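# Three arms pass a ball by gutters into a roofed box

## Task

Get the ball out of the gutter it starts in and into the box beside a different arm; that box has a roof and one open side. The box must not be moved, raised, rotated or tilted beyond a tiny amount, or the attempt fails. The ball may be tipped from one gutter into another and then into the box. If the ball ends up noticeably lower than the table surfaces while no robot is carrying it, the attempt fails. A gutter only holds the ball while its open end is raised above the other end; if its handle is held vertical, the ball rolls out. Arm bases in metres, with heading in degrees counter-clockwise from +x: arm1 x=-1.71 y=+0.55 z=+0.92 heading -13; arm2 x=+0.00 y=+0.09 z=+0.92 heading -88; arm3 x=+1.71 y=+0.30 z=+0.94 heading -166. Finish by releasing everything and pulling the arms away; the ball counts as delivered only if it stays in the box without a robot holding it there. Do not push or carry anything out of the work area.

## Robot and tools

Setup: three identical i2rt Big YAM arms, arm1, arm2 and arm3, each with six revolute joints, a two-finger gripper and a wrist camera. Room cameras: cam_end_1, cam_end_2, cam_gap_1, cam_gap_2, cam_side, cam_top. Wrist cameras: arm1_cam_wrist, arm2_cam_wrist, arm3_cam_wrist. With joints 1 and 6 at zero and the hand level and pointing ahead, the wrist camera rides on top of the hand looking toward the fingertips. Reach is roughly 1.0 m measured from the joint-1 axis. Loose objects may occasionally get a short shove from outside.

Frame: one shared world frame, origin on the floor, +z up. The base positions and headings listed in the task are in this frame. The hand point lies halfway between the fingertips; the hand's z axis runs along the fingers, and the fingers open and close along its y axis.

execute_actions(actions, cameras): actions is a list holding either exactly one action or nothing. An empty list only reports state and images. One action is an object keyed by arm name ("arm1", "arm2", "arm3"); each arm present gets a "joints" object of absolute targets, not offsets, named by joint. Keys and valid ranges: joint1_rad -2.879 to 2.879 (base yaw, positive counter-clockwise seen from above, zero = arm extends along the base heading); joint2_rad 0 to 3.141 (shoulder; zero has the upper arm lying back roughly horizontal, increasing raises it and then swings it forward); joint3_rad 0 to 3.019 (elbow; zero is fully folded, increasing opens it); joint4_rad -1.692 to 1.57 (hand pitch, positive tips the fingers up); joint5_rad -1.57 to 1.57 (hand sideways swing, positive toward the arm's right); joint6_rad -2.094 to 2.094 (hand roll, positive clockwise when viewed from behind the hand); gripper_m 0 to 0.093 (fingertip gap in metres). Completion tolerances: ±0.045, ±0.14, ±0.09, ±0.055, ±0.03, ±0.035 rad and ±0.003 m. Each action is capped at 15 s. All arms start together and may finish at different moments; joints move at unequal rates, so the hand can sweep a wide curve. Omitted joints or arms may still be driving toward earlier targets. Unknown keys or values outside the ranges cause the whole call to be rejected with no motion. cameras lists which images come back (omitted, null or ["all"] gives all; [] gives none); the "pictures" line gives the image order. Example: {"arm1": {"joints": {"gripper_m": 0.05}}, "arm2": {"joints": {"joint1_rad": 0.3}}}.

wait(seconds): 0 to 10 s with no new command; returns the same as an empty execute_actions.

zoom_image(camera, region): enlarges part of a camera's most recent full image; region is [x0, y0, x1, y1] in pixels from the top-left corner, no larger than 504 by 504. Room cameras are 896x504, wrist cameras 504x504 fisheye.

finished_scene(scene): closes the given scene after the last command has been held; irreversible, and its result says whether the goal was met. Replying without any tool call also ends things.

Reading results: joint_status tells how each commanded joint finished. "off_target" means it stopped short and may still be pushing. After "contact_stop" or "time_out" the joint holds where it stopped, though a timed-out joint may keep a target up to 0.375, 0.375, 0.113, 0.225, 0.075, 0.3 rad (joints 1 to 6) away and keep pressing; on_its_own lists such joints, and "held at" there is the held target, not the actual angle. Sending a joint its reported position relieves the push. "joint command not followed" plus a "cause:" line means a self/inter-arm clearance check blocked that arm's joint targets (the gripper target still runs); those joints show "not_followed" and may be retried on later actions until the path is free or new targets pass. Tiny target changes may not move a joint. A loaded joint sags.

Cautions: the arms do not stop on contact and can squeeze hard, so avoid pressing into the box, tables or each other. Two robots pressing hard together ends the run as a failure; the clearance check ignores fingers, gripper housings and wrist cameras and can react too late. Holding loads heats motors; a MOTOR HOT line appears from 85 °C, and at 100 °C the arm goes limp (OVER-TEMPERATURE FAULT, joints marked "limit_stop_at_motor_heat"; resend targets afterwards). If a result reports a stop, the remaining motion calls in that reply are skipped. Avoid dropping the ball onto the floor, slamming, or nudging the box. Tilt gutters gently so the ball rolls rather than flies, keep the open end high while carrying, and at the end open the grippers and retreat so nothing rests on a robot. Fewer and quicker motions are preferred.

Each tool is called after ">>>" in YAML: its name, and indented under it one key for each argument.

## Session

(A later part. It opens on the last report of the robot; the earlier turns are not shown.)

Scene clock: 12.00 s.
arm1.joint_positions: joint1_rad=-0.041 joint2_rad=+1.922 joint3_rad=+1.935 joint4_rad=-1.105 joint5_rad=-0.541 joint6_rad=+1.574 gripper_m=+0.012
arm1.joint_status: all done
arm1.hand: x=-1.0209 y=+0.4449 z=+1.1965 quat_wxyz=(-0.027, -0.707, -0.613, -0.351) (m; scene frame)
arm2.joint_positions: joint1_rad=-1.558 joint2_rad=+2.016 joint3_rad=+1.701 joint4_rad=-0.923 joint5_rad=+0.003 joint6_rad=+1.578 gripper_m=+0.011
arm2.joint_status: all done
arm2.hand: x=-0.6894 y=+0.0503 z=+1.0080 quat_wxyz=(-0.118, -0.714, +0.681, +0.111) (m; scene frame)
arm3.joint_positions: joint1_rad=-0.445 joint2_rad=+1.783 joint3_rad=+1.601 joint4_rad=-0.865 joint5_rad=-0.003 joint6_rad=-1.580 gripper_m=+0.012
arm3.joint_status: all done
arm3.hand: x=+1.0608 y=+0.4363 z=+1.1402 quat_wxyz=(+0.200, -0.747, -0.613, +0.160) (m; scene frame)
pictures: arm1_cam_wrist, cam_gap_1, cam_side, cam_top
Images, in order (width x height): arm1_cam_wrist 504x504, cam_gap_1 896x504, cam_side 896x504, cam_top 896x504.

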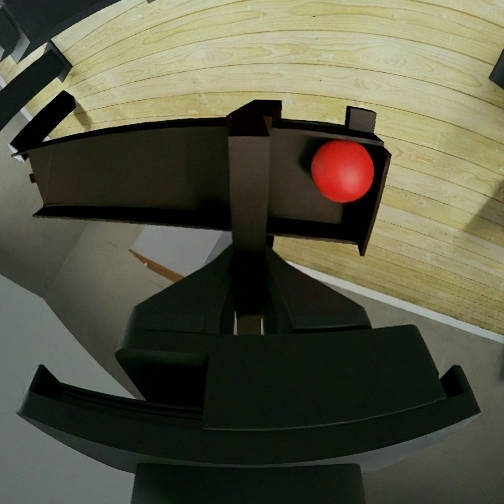

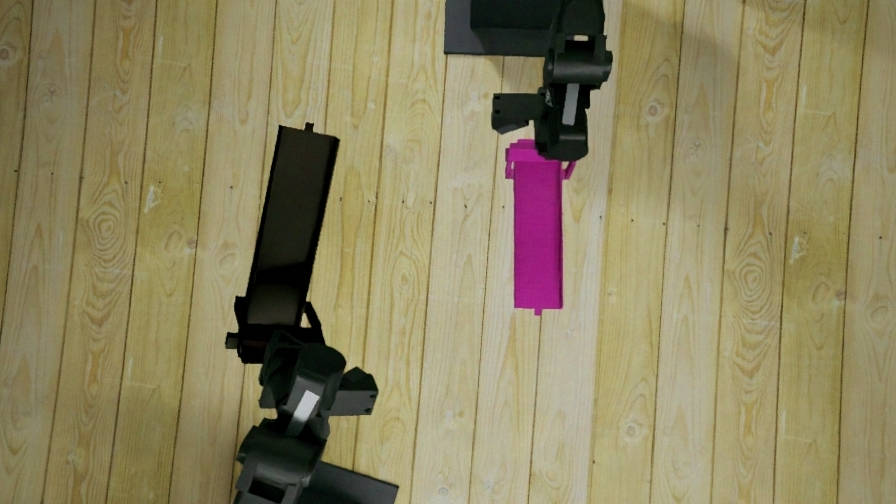

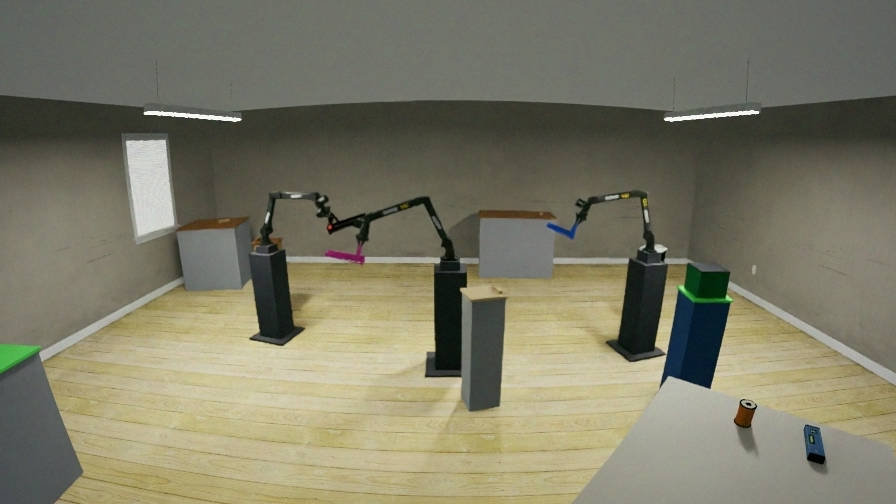

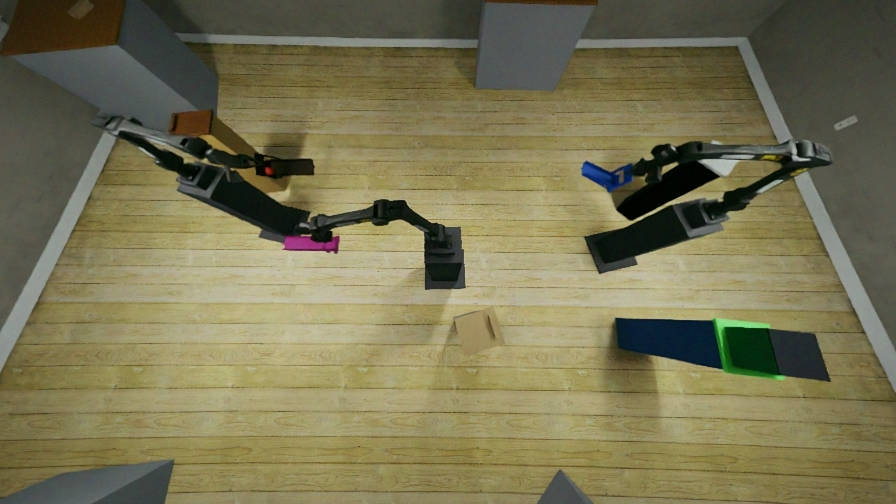

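>>> execute_actions:
  actions:
    - {"arm1":{"joints":{"joint4_rad":-1.28,"joint5_rad":0.0}},"arm2":{"joints":{"joint1_rad":-1.848}},"arm3":{"joints":{"joint2_rad":1.95}}}
  cameras: ["arm1_cam_wrist","arm2_cam_wrist","cam_gap_1","cam_side"]

Scene clock: 13.80 s.
arm1.joint_positions: joint1_rad=-0.041 joint2_rad=+1.922 joint3_rad=+1.935 joint4_rad=-1.271 joint5_rad=-0.003 joint6_rad=+1.577 gripper_m=+0.012
arm1.joint_status: all done
arm1.hand: x=-1.0694 y=+0.3676 z=+1.1583 quat_wxyz=(-0.125, -0.789, -0.593, -0.103) (m; scene frame)
arm2.joint_positions: joint1_rad=-1.838 joint2_rad=+2.016 joint3_rad=+1.701 joint4_rad=-0.923 joint5_rad=+0.000 joint6_rad=+1.581 gripper_m=+0.011
arm2.joint_status: all done
arm2.hand: x=-0.6727 y=+0.2418 z=+1.0075 quat_wxyz=(-0.102, -0.611, +0.775, +0.126) (m; scene frame)
arm3.joint_positions: joint1_rad=-0.445 joint2_rad=+1.977 joint3_rad=+1.601 joint4_rad=-0.868 joint5_rad=-0.003 joint6_rad=-1.580 gripper_m=+0.012
arm3.joint_status: all done
arm3.hand: x=+1.0603 y=+0.4369 z=+1.0146 quat_wxyz=(+0.125, -0.763, -0.626, +0.100) (m; scene frame)
pictures: arm1_cam_wrist, arm2_cam_wrist, cam_gap_1, cam_side
Images, in order (width x height): arm1_cam_wrist 504x504, arm2_cam_wrist 504x504, cam_gap_1 896x504, cam_side 896x504.

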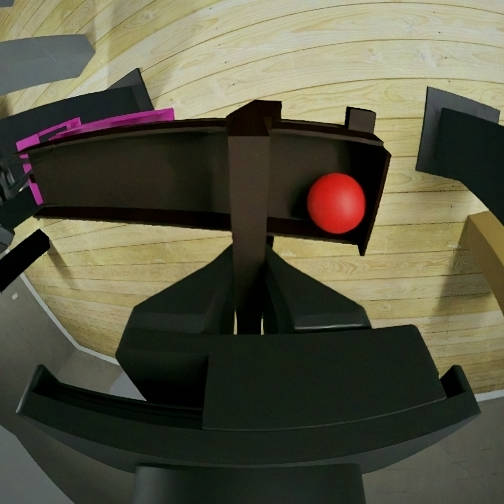

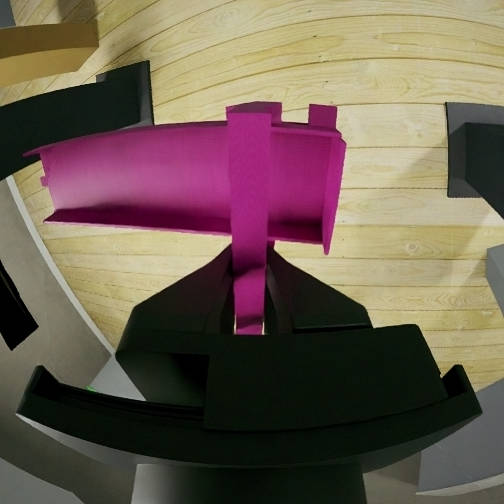

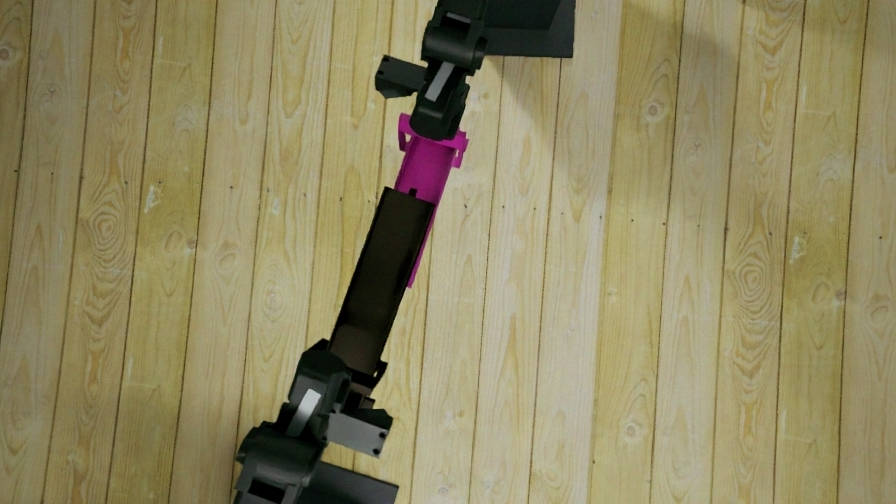

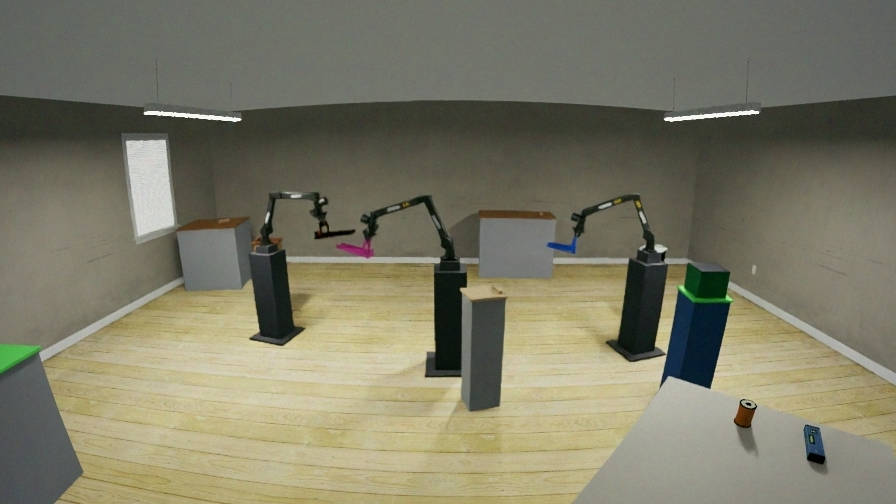

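>>> zoom_image:
  camera: "cam_side"
  region: [295, 190, 400, 270]

Region (295, 190, 400, 270) of cam_side's 896x504 image, scaled by 4.800, with more detail than that image has; it fills the top 384 rows of this view, and the rest is white.

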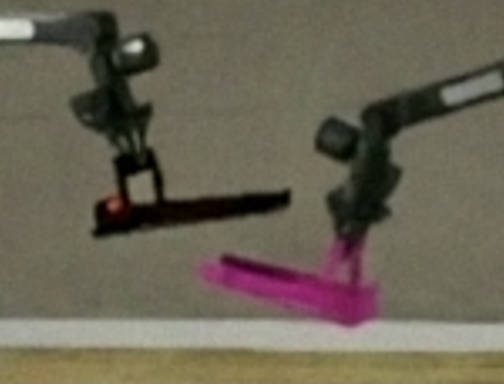

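>>> execute_actions:
  actions:
    - {"arm1":{"joints":{"joint4_rad":-1.51}},"arm2":{"joints":{"joint1_rad":-1.862}}}
  cameras: ["arm1_cam_wrist","cam_gap_1"]

>>> wait:
  seconds: 1.5

Scene clock: 15.13 s.
arm1.joint_positions: joint1_rad=-0.041 joint2_rad=+1.922 joint3_rad=+1.935 joint4_rad=-1.498 joint5_rad=-0.003 joint6_rad=+1.577 gripper_m=+0.012
arm1.joint_status: all done
arm1.hand: x=-1.1221 y=+0.3824 z=+1.1467 quat_wxyz=(-0.035, -0.798, -0.600, -0.034) (m; scene frame)
arm2.joint_positions: joint1_rad=-1.855 joint2_rad=+2.016 joint3_rad=+1.701 joint4_rad=-0.923 joint5_rad=+0.000 joint6_rad=+1.581 gripper_m=+0.011
arm2.joint_status: all done
arm2.hand: x=-0.6701 y=+0.2526 z=+1.0075 quat_wxyz=(-0.101, -0.604, +0.780, +0.127) (m; scene frame)
arm3.joint_positions: joint1_rad=-0.445 joint2_rad=+1.977 joint3_rad=+1.601 joint4_rad=-0.868 joint5_rad=-0.003 joint6_rad=-1.580 gripper_m=+0.012
arm3.joint_status: not commanded
arm3.hand: x=+1.0603 y=+0.4369 z=+1.0146 quat_wxyz=(+0.125, -0.763, -0.626, +0.100) (m; scene frame)
pictures: arm1_cam_wrist, cam_gap_1
Images, in order (width x height): arm1_cam_wrist 504x504, cam_gap_1 896x504.

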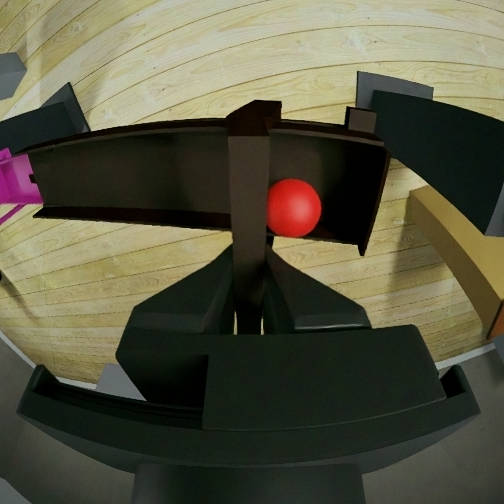

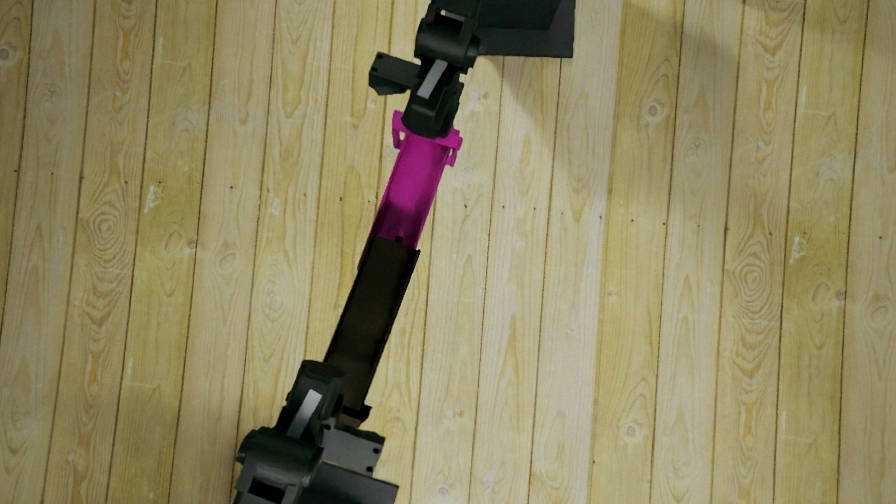

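Scene clock: 16.63 s.
arm1.joint_positions: joint1_rad=-0.041 joint2_rad=+1.920 joint3_rad=+1.935 joint4_rad=-1.501 joint5_rad=-0.003 joint6_rad=+1.577 gripper_m=+0.012
arm1.joint_status: all done
arm1.hand: x=-1.1227 y=+0.3826 z=+1.1475 quat_wxyz=(-0.035, -0.798, -0.600, -0.034) (m; scene frame)
arm2.joint_positions: joint1_rad=-1.855 joint2_rad=+2.016 joint3_rad=+1.701 joint4_rad=-0.929 joint5_rad=+0.000 joint6_rad=+1.581 gripper_m=+0.011
arm2.joint_status: all done
arm2.hand: x=-0.6687 y=+0.2522 z=+1.0073 quat_wxyz=(-0.099, -0.605, +0.780, +0.125) (m; scene frame)
arm3.joint_positions: joint1_rad=-0.445 joint2_rad=+1.977 joint3_rad=+1.601 joint4_rad=-0.868 joint5_rad=-0.003 joint6_rad=-1.580 gripper_m=+0.012
arm3.joint_status: not commanded
arm3.hand: x=+1.0603 y=+0.4369 z=+1.0146 quat_wxyz=(+0.125, -0.763, -0.626, +0.100) (m; scene frame)
wait: 1.50 s; at rest by 0.27 s
pictures: arm1_cam_wrist, arm2_cam_wrist, arm3_cam_wrist, cam_end_1, cam_end_2, cam_gap_1, cam_gap_2, cam_side, cam_top
Images, in order (width x height): arm1_cam_wrist 504x504, arm2_cam_wrist 504x504, arm3_cam_wrist 504x504, cam_end_1 896x504, cam_end_2 896x504, cam_gap_1 896x504, cam_gap_2 896x504, cam_side 896x504, cam_top 896x504.

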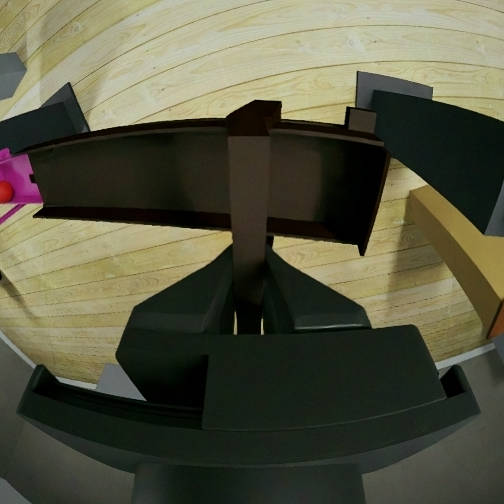

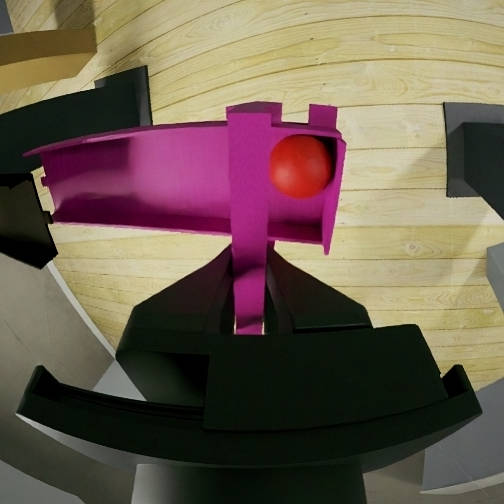

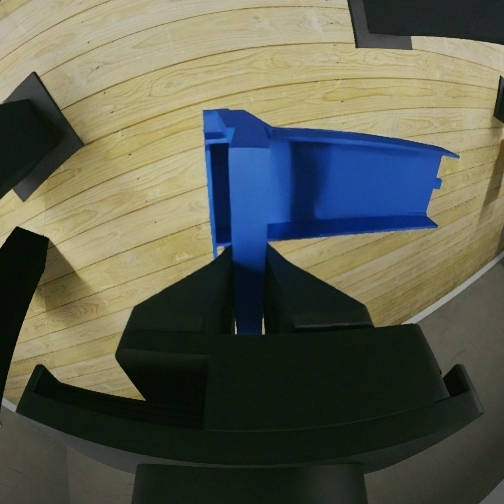

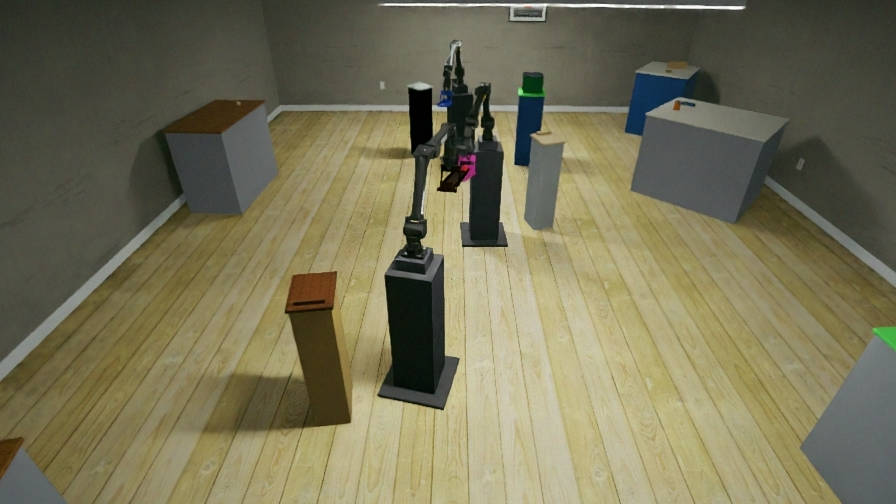

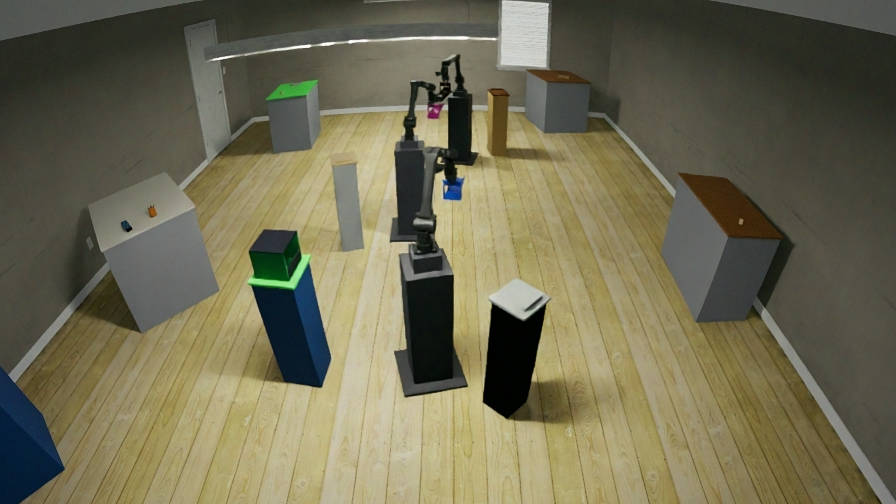

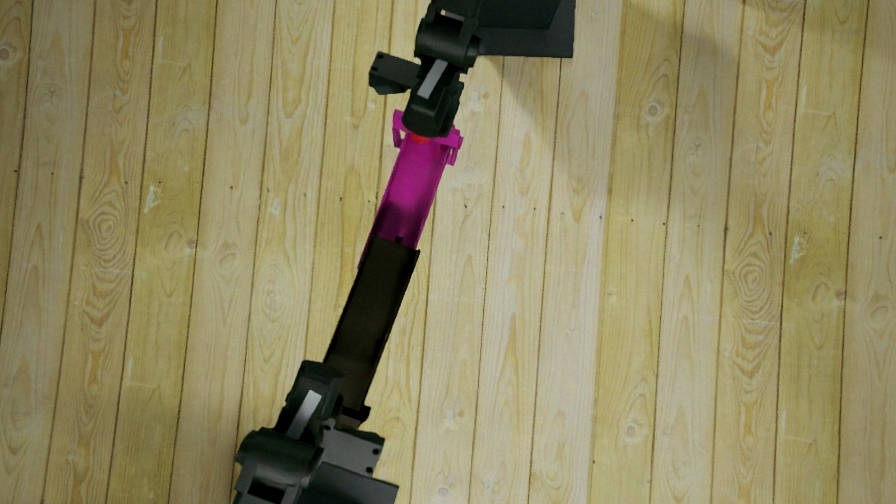

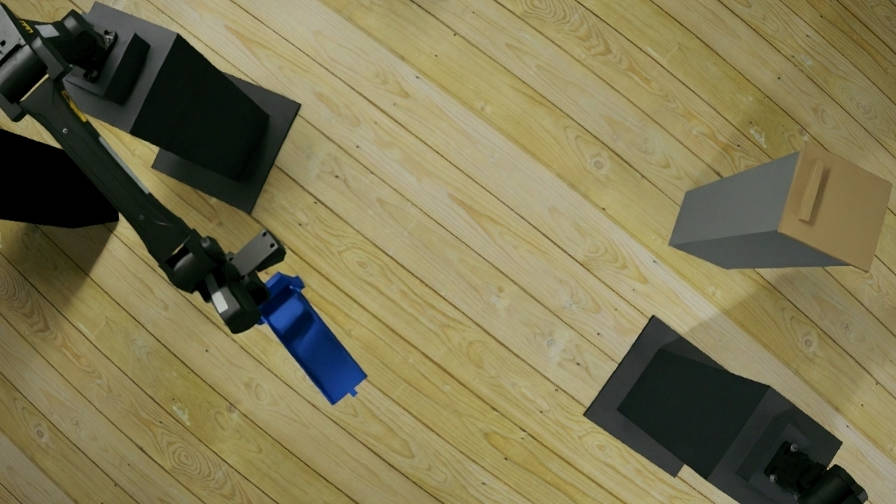

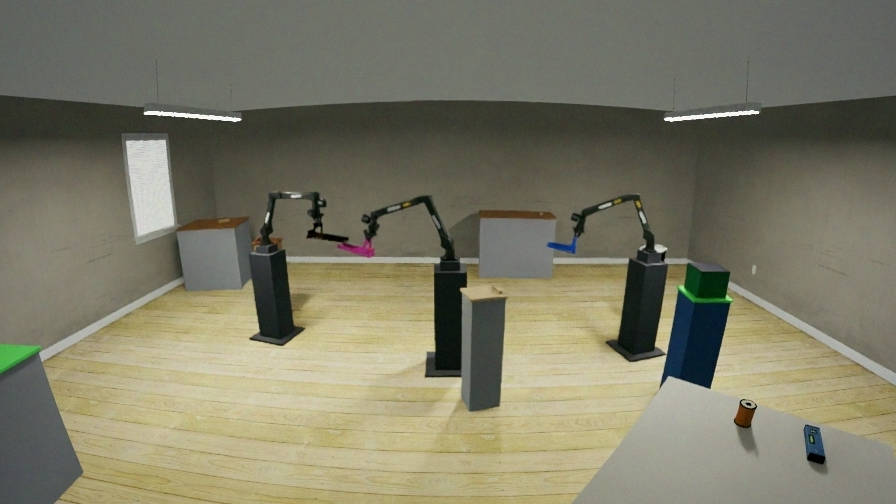

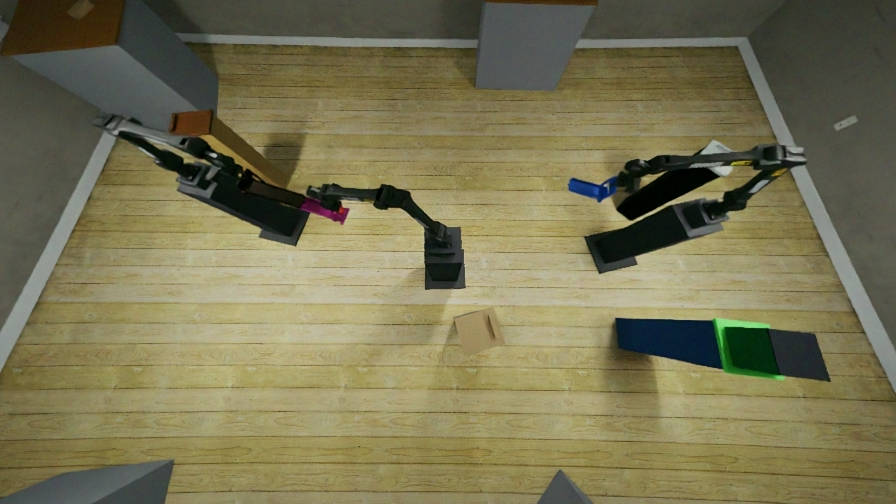

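>>> execute_actions:
  actions:
    - {"arm1":{"joints":{"joint1_rad":2.08,"joint2_rad":1.66,"joint4_rad":-1.3,"joint5_rad":-0.21,"joint6_rad":0.135}},"arm2":{"joints":{"joint1_rad":1.66,"joint3_rad":2.14,"joint4_rad":-0.99}}}
  cameras: ["arm2_cam_wrist","cam_gap_2","cam_side"]

Scene clock: 20.03 s.
arm1.joint_positions: joint1_rad=+2.089 joint2_rad=+1.679 joint3_rad=+1.966 joint4_rad=-1.310 joint5_rad=-0.209 joint6_rad=+0.146 gripper_m=+0.011
arm1.joint_status: all done
arm1.hand: x=-1.9285 y=+1.1370 z=+1.3192 quat_wxyz=(-0.067, +0.742, -0.606, -0.278) (m; scene frame)
arm2.joint_positions: joint1_rad=+1.659 joint2_rad=+2.017 joint3_rad=+2.097 joint4_rad=-0.993 joint5_rad=-0.003 joint6_rad=+1.583 gripper_m=+0.011
arm2.joint_status: all done
arm2.hand: x=+0.7693 y=+0.1883 z=+1.2036 quat_wxyz=(-0.214, -0.627, -0.707, -0.246) (m; scene frame)
arm3.joint_positions: joint1_rad=-0.445 joint2_rad=+1.977 joint3_rad=+1.601 joint4_rad=-0.868 joint5_rad=-0.003 joint6_rad=-1.580 gripper_m=+0.012
arm3.joint_status: not commanded
arm3.hand: x=+1.0603 y=+0.4369 z=+1.0146 quat_wxyz=(+0.125, -0.763, -0.626, +0.100) (m; scene frame)
pictures: arm2_cam_wrist, cam_gap_2, cam_side
Images, in order (width x height): arm2_cam_wrist 504x504, cam_gap_2 896x504, cam_side 896x504.

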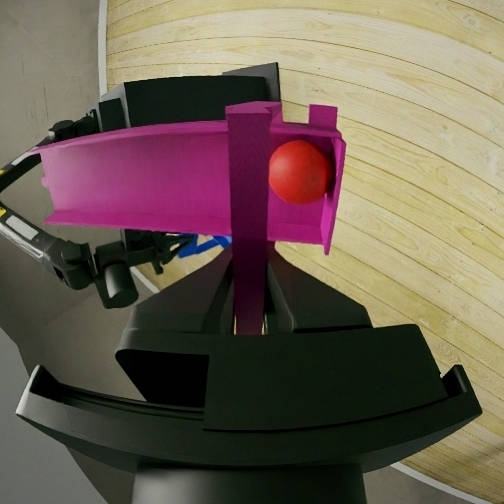

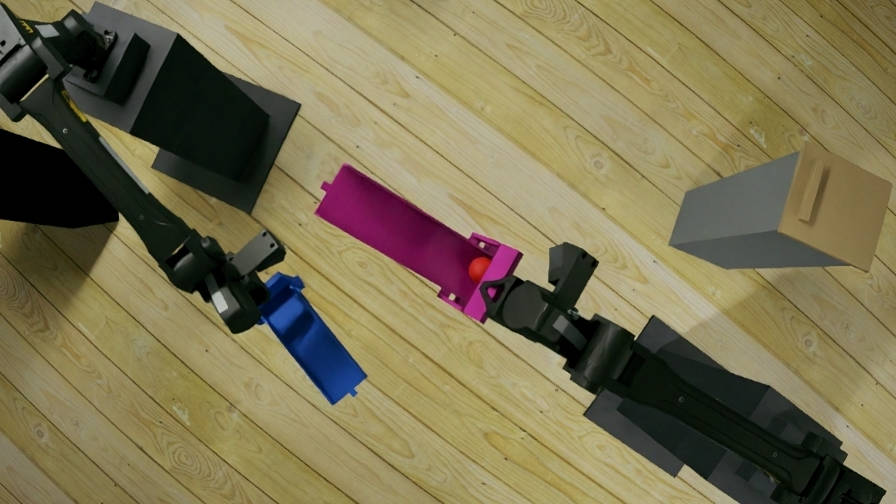

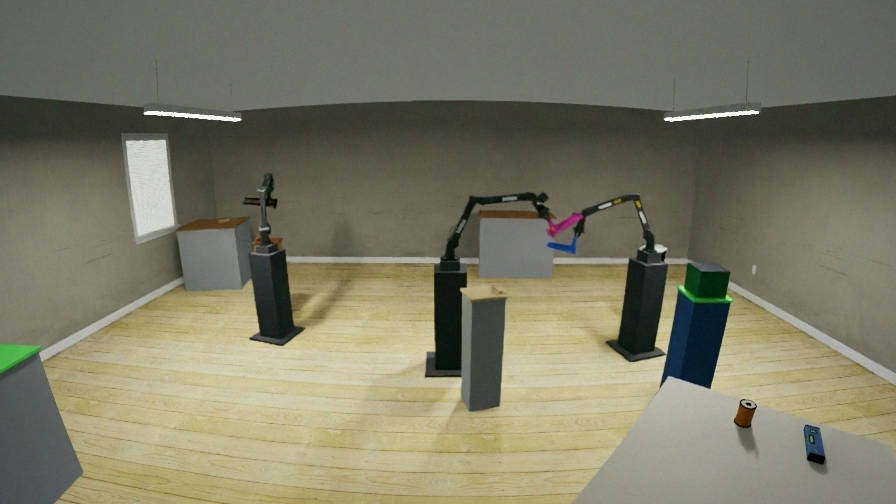

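>>> execute_actions:
  actions:
    - {"arm1":{"joints":{"joint2_rad":1.64,"joint3_rad":1.345,"joint4_rad":-1.105}},"arm2":{"joints":{"joint4_rad":-1.37}},"arm3":{"joints":{"joint1_rad":-0.117}}}
  cameras: ["arm2_cam_wrist","cam_gap_2","cam_side"]

Scene clock: 21.90 s.
arm1.joint_positions: joint1_rad=+2.089 joint2_rad=+1.656 joint3_rad=+1.338 joint4_rad=-1.122 joint5_rad=-0.207 joint6_rad=+0.144 gripper_m=+0.011
arm1.joint_status: all done
arm1.hand: x=-1.8950 y=+1.0363 z=+1.0603 quat_wxyz=(+0.045, +0.755, -0.646, -0.108) (m; scene frame)
arm2.joint_positions: joint1_rad=+1.659 joint2_rad=+2.017 joint3_rad=+2.097 joint4_rad=-1.368 joint5_rad=-0.003 joint6_rad=+1.583 gripper_m=+0.011
arm2.joint_status: all done
arm2.hand: x=+0.6885 y=+0.1775 z=+1.1616 quat_wxyz=(-0.095, -0.657, -0.740, -0.108) (m; scene frame)
arm3.joint_positions: joint1_rad=-0.122 joint2_rad=+1.977 joint3_rad=+1.601 joint4_rad=-0.868 joint5_rad=-0.001 joint6_rad=-1.581 gripper_m=+0.012
arm3.joint_status: all done
arm3.hand: x=+1.0505 y=+0.2225 z=+1.0140 quat_wxyz=(+0.107, -0.652, -0.741, +0.118) (m; scene frame)
pictures: arm2_cam_wrist, cam_gap_2, cam_side
Images, in order (width x height): arm2_cam_wrist 504x504, cam_gap_2 896x504, cam_side 896x504.

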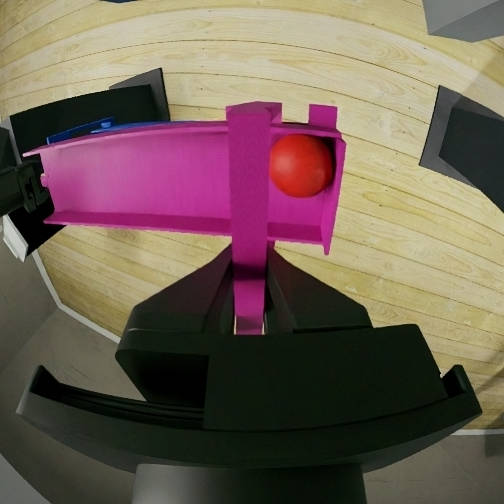

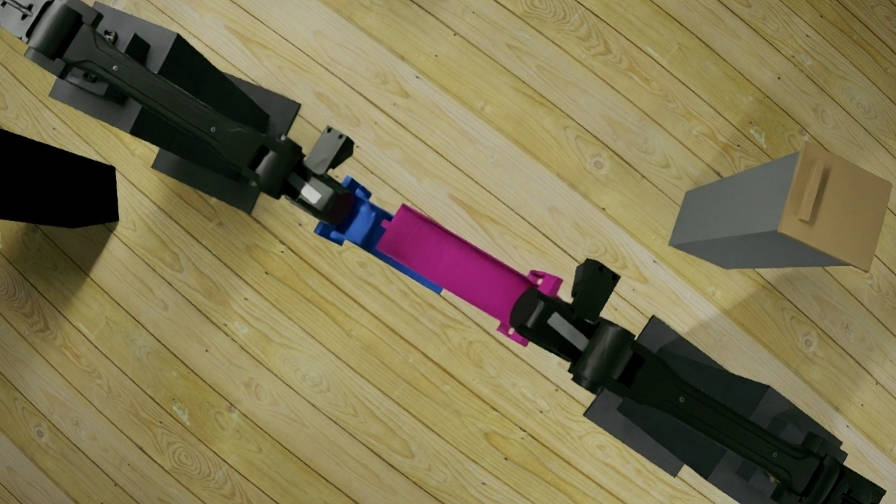

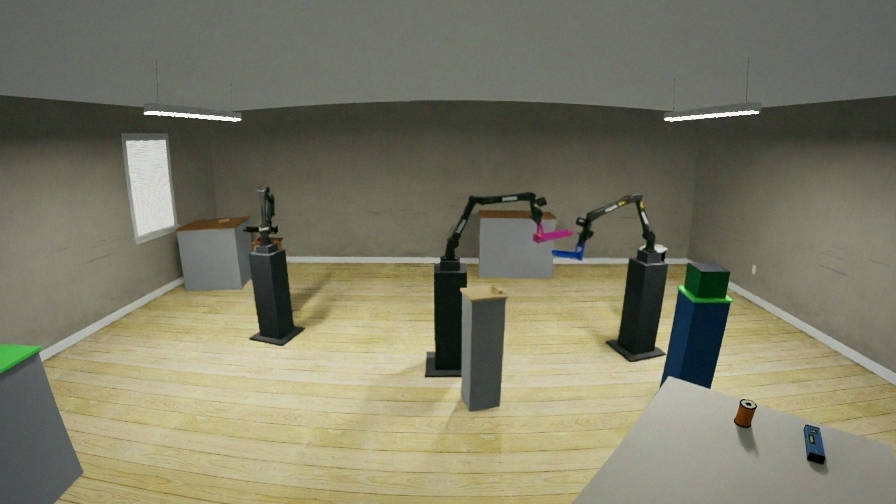

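>>> zoom_image:
  camera: "cam_gap_2"
  region: [300, 160, 580, 360]

>>> zoom_image:
  camera: "cam_side"
  region: [510, 190, 615, 270]

Region (300, 160, 580, 360) of cam_gap_2's 896x504 image, scaled by 1.800, with more detail than that image has; it fills the top 360 rows of this view, and the rest is white.

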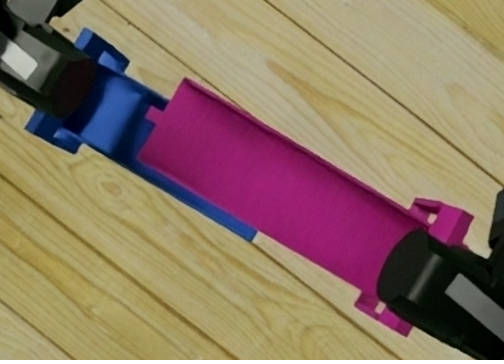

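Region (510, 190, 615, 270) of cam_side's 896x504 image, scaled by 4.800, with more detail than that image has; it fills the top 384 rows of this view, and the rest is white.

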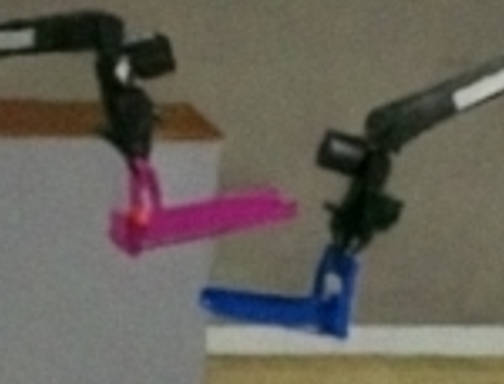

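>>> execute_actions:
  actions:
    - {"arm1":{"joints":{"joint2_rad":1.785,"joint4_rad":-1.095}},"arm2":{"joints":{"joint4_rad":-1.59}},"arm3":{"joints":{"joint1_rad":-0.098,"joint4_rad":-0.79}}}
  cameras: ["arm2_cam_wrist","cam_gap_2"]

>>> wait:
  seconds: 1.5

Scene clock: 23.07 s.
arm1.joint_positions: joint1_rad=+2.086 joint2_rad=+1.799 joint3_rad=+1.338 joint4_rad=-1.110 joint5_rad=-0.208 joint6_rad=+0.143 gripper_m=+0.011
arm1.joint_status: all done
arm1.hand: x=-1.8931 y=+1.0367 z=+0.9900 quat_wxyz=(+0.081, +0.751, -0.653, -0.054) (m; scene frame)
arm2.joint_positions: joint1_rad=+1.659 joint2_rad=+2.017 joint3_rad=+2.097 joint4_rad=-1.584 joint5_rad=-0.003 joint6_rad=+1.583 gripper_m=+0.011
arm2.joint_status: all done
arm2.hand: x=+0.6367 y=+0.1707 z=+1.1521 quat_wxyz=(-0.024, -0.664, -0.747, -0.027) (m; scene frame)
arm3.joint_positions: joint1_rad=-0.100 joint2_rad=+1.977 joint3_rad=+1.601 joint4_rad=-0.808 joint5_rad=-0.001 joint6_rad=-1.581 gripper_m=+0.012
arm3.joint_status: all done
arm3.hand: x=+1.0387 y=+0.2060 z=+1.0190 quat_wxyz=(+0.125, -0.641, -0.744, +0.142) (m; scene frame)
pictures: arm2_cam_wrist, cam_gap_2
Images, in order (width x height): arm2_cam_wrist 504x504, cam_gap_2 896x504.

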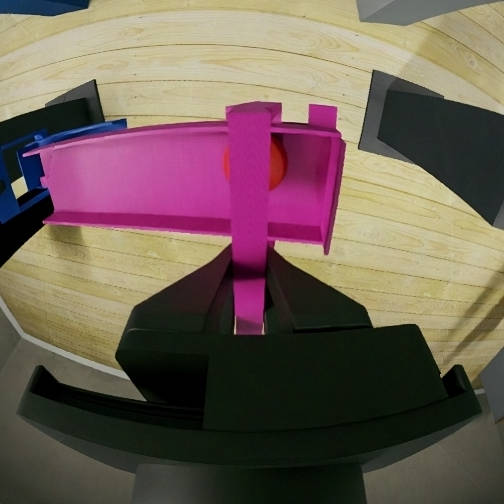

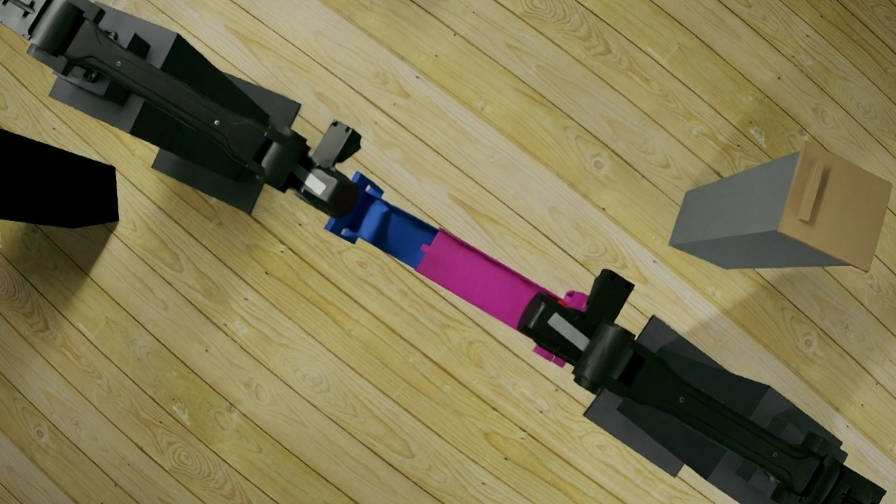

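Scene clock: 24.57 s.
arm1.joint_positions: joint1_rad=+2.086 joint2_rad=+1.799 joint3_rad=+1.338 joint4_rad=-1.110 joint5_rad=-0.208 joint6_rad=+0.143 gripper_m=+0.011
arm1.joint_status: all done
arm1.hand: x=-1.8931 y=+1.0367 z=+0.9900 quat_wxyz=(+0.081, +0.751, -0.653, -0.054) (m; scene frame)
arm2.joint_positions: joint1_rad=+1.659 joint2_rad=+2.017 joint3_rad=+2.097 joint4_rad=-1.587 joint5_rad=-0.002 joint6_rad=+1.583 gripper_m=+0.011
arm2.joint_status: all done
arm2.hand: x=+0.6362 y=+0.1706 z=+1.1520 quat_wxyz=(-0.024, -0.664, -0.747, -0.026) (m; scene frame)
arm3.joint_positions: joint1_rad=-0.100 joint2_rad=+1.977 joint3_rad=+1.601 joint4_rad=-0.806 joint5_rad=+0.001 joint6_rad=-1.583 gripper_m=+0.012
arm3.joint_status: all done
arm3.hand: x=+1.0382 y=+0.2062 z=+1.0192 quat_wxyz=(+0.126, -0.640, -0.744, +0.142) (m; scene frame)
wait: 1.50 s; at rest by 0.27 s
pictures: arm1_cam_wrist, arm2_cam_wrist, arm3_cam_wrist, cam_end_1, cam_end_2, cam_gap_1, cam_gap_2, cam_side, cam_top
Images, in order (width x height): arm1_cam_wrist 504x504, arm2_cam_wrist 504x504, arm3_cam_wrist 504x504, cam_end_1 896x504, cam_end_2 896x504, cam_gap_1 896x504, cam_gap_2 896x504, cam_side 896x504, cam_top 896x504.

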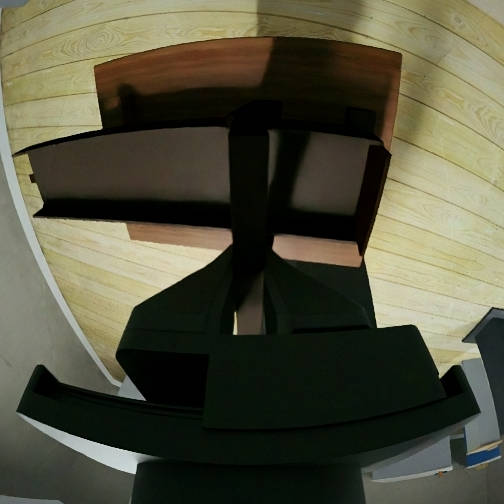

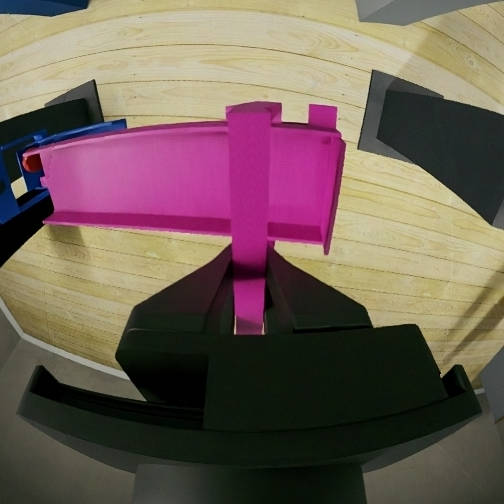

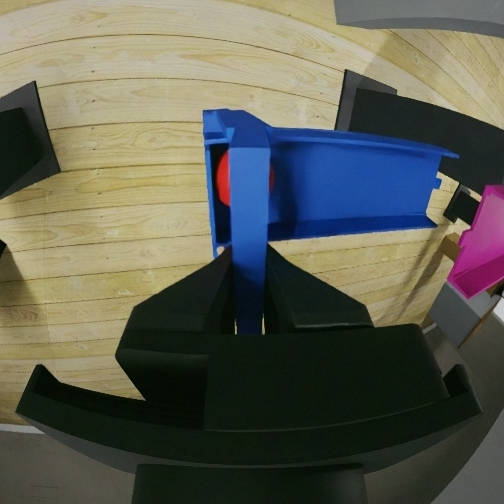

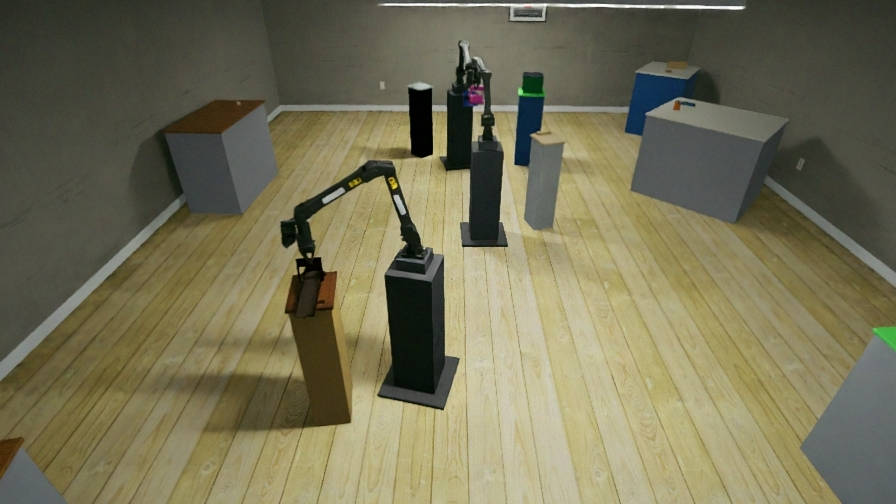

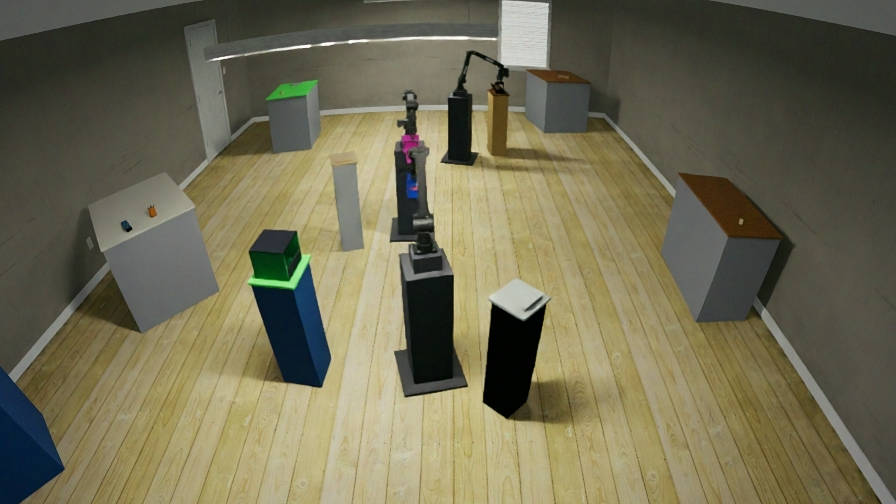

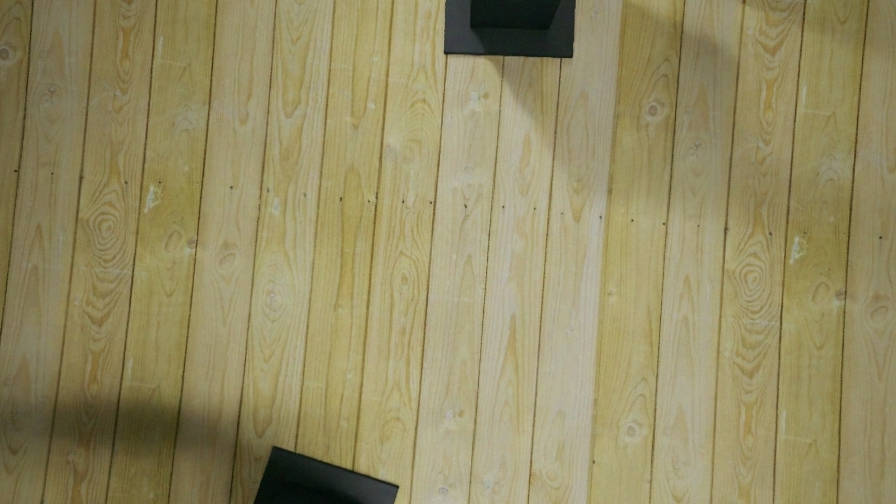

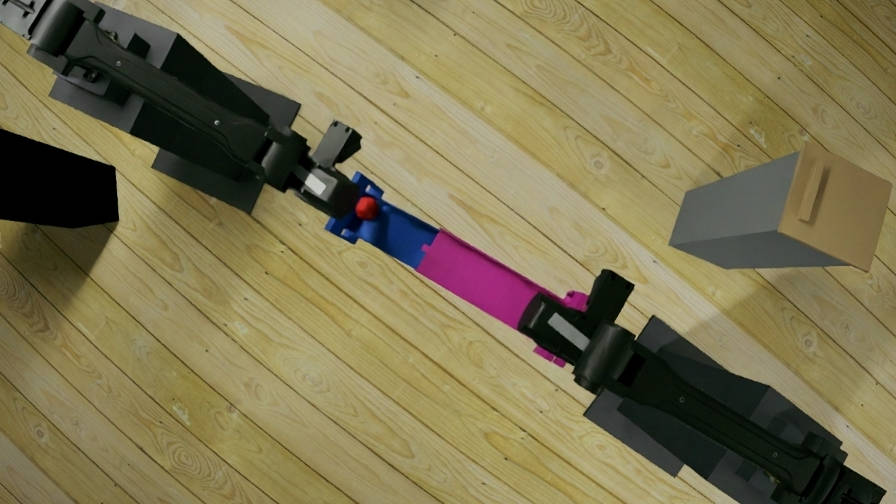

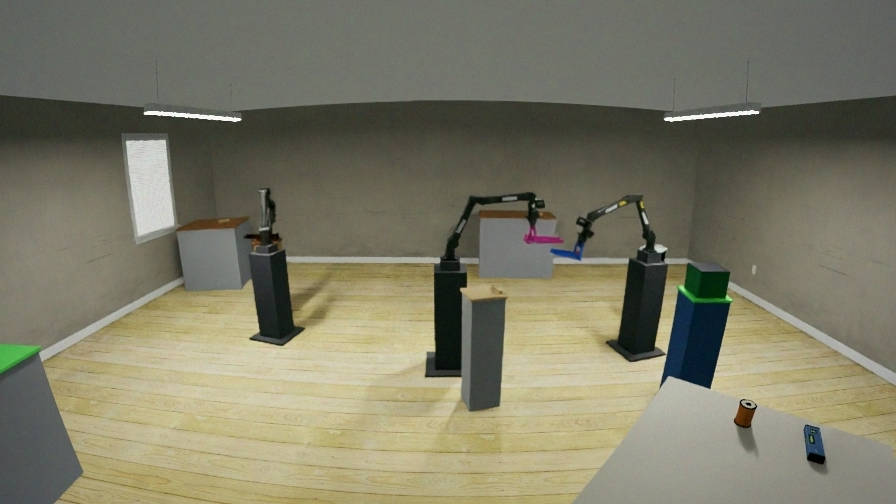

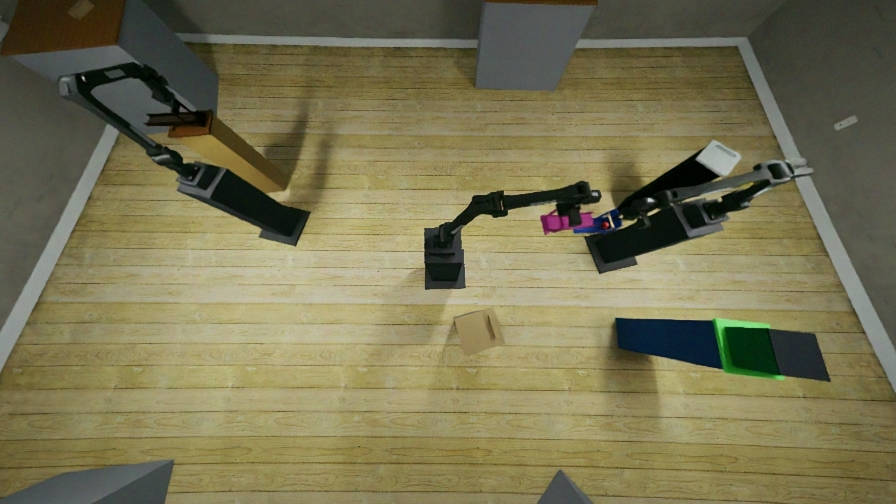

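>>> zoom_image:
  camera: "arm3_cam_wrist"
  region: [190, 90, 480, 270]

>>> zoom_image:
  camera: "cam_side"
  region: [620, 230, 750, 320]

Region (190, 90, 480, 270) of arm3_cam_wrist's 504x504 image, scaled by 1.738, with more detail than that image has; it fills the top 313 rows of this view, and the rest is white.

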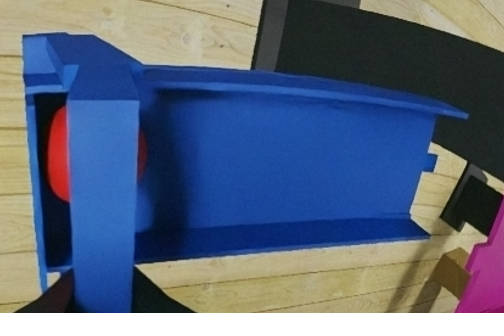

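Region (620, 230, 750, 320) of cam_side's 896x504 image, scaled by 3.877, with more detail than that image has; it fills the top 349 rows of this view, and the rest is white.

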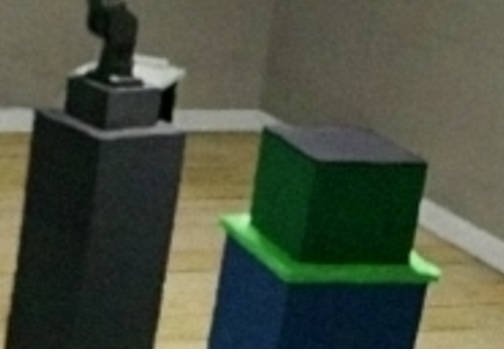

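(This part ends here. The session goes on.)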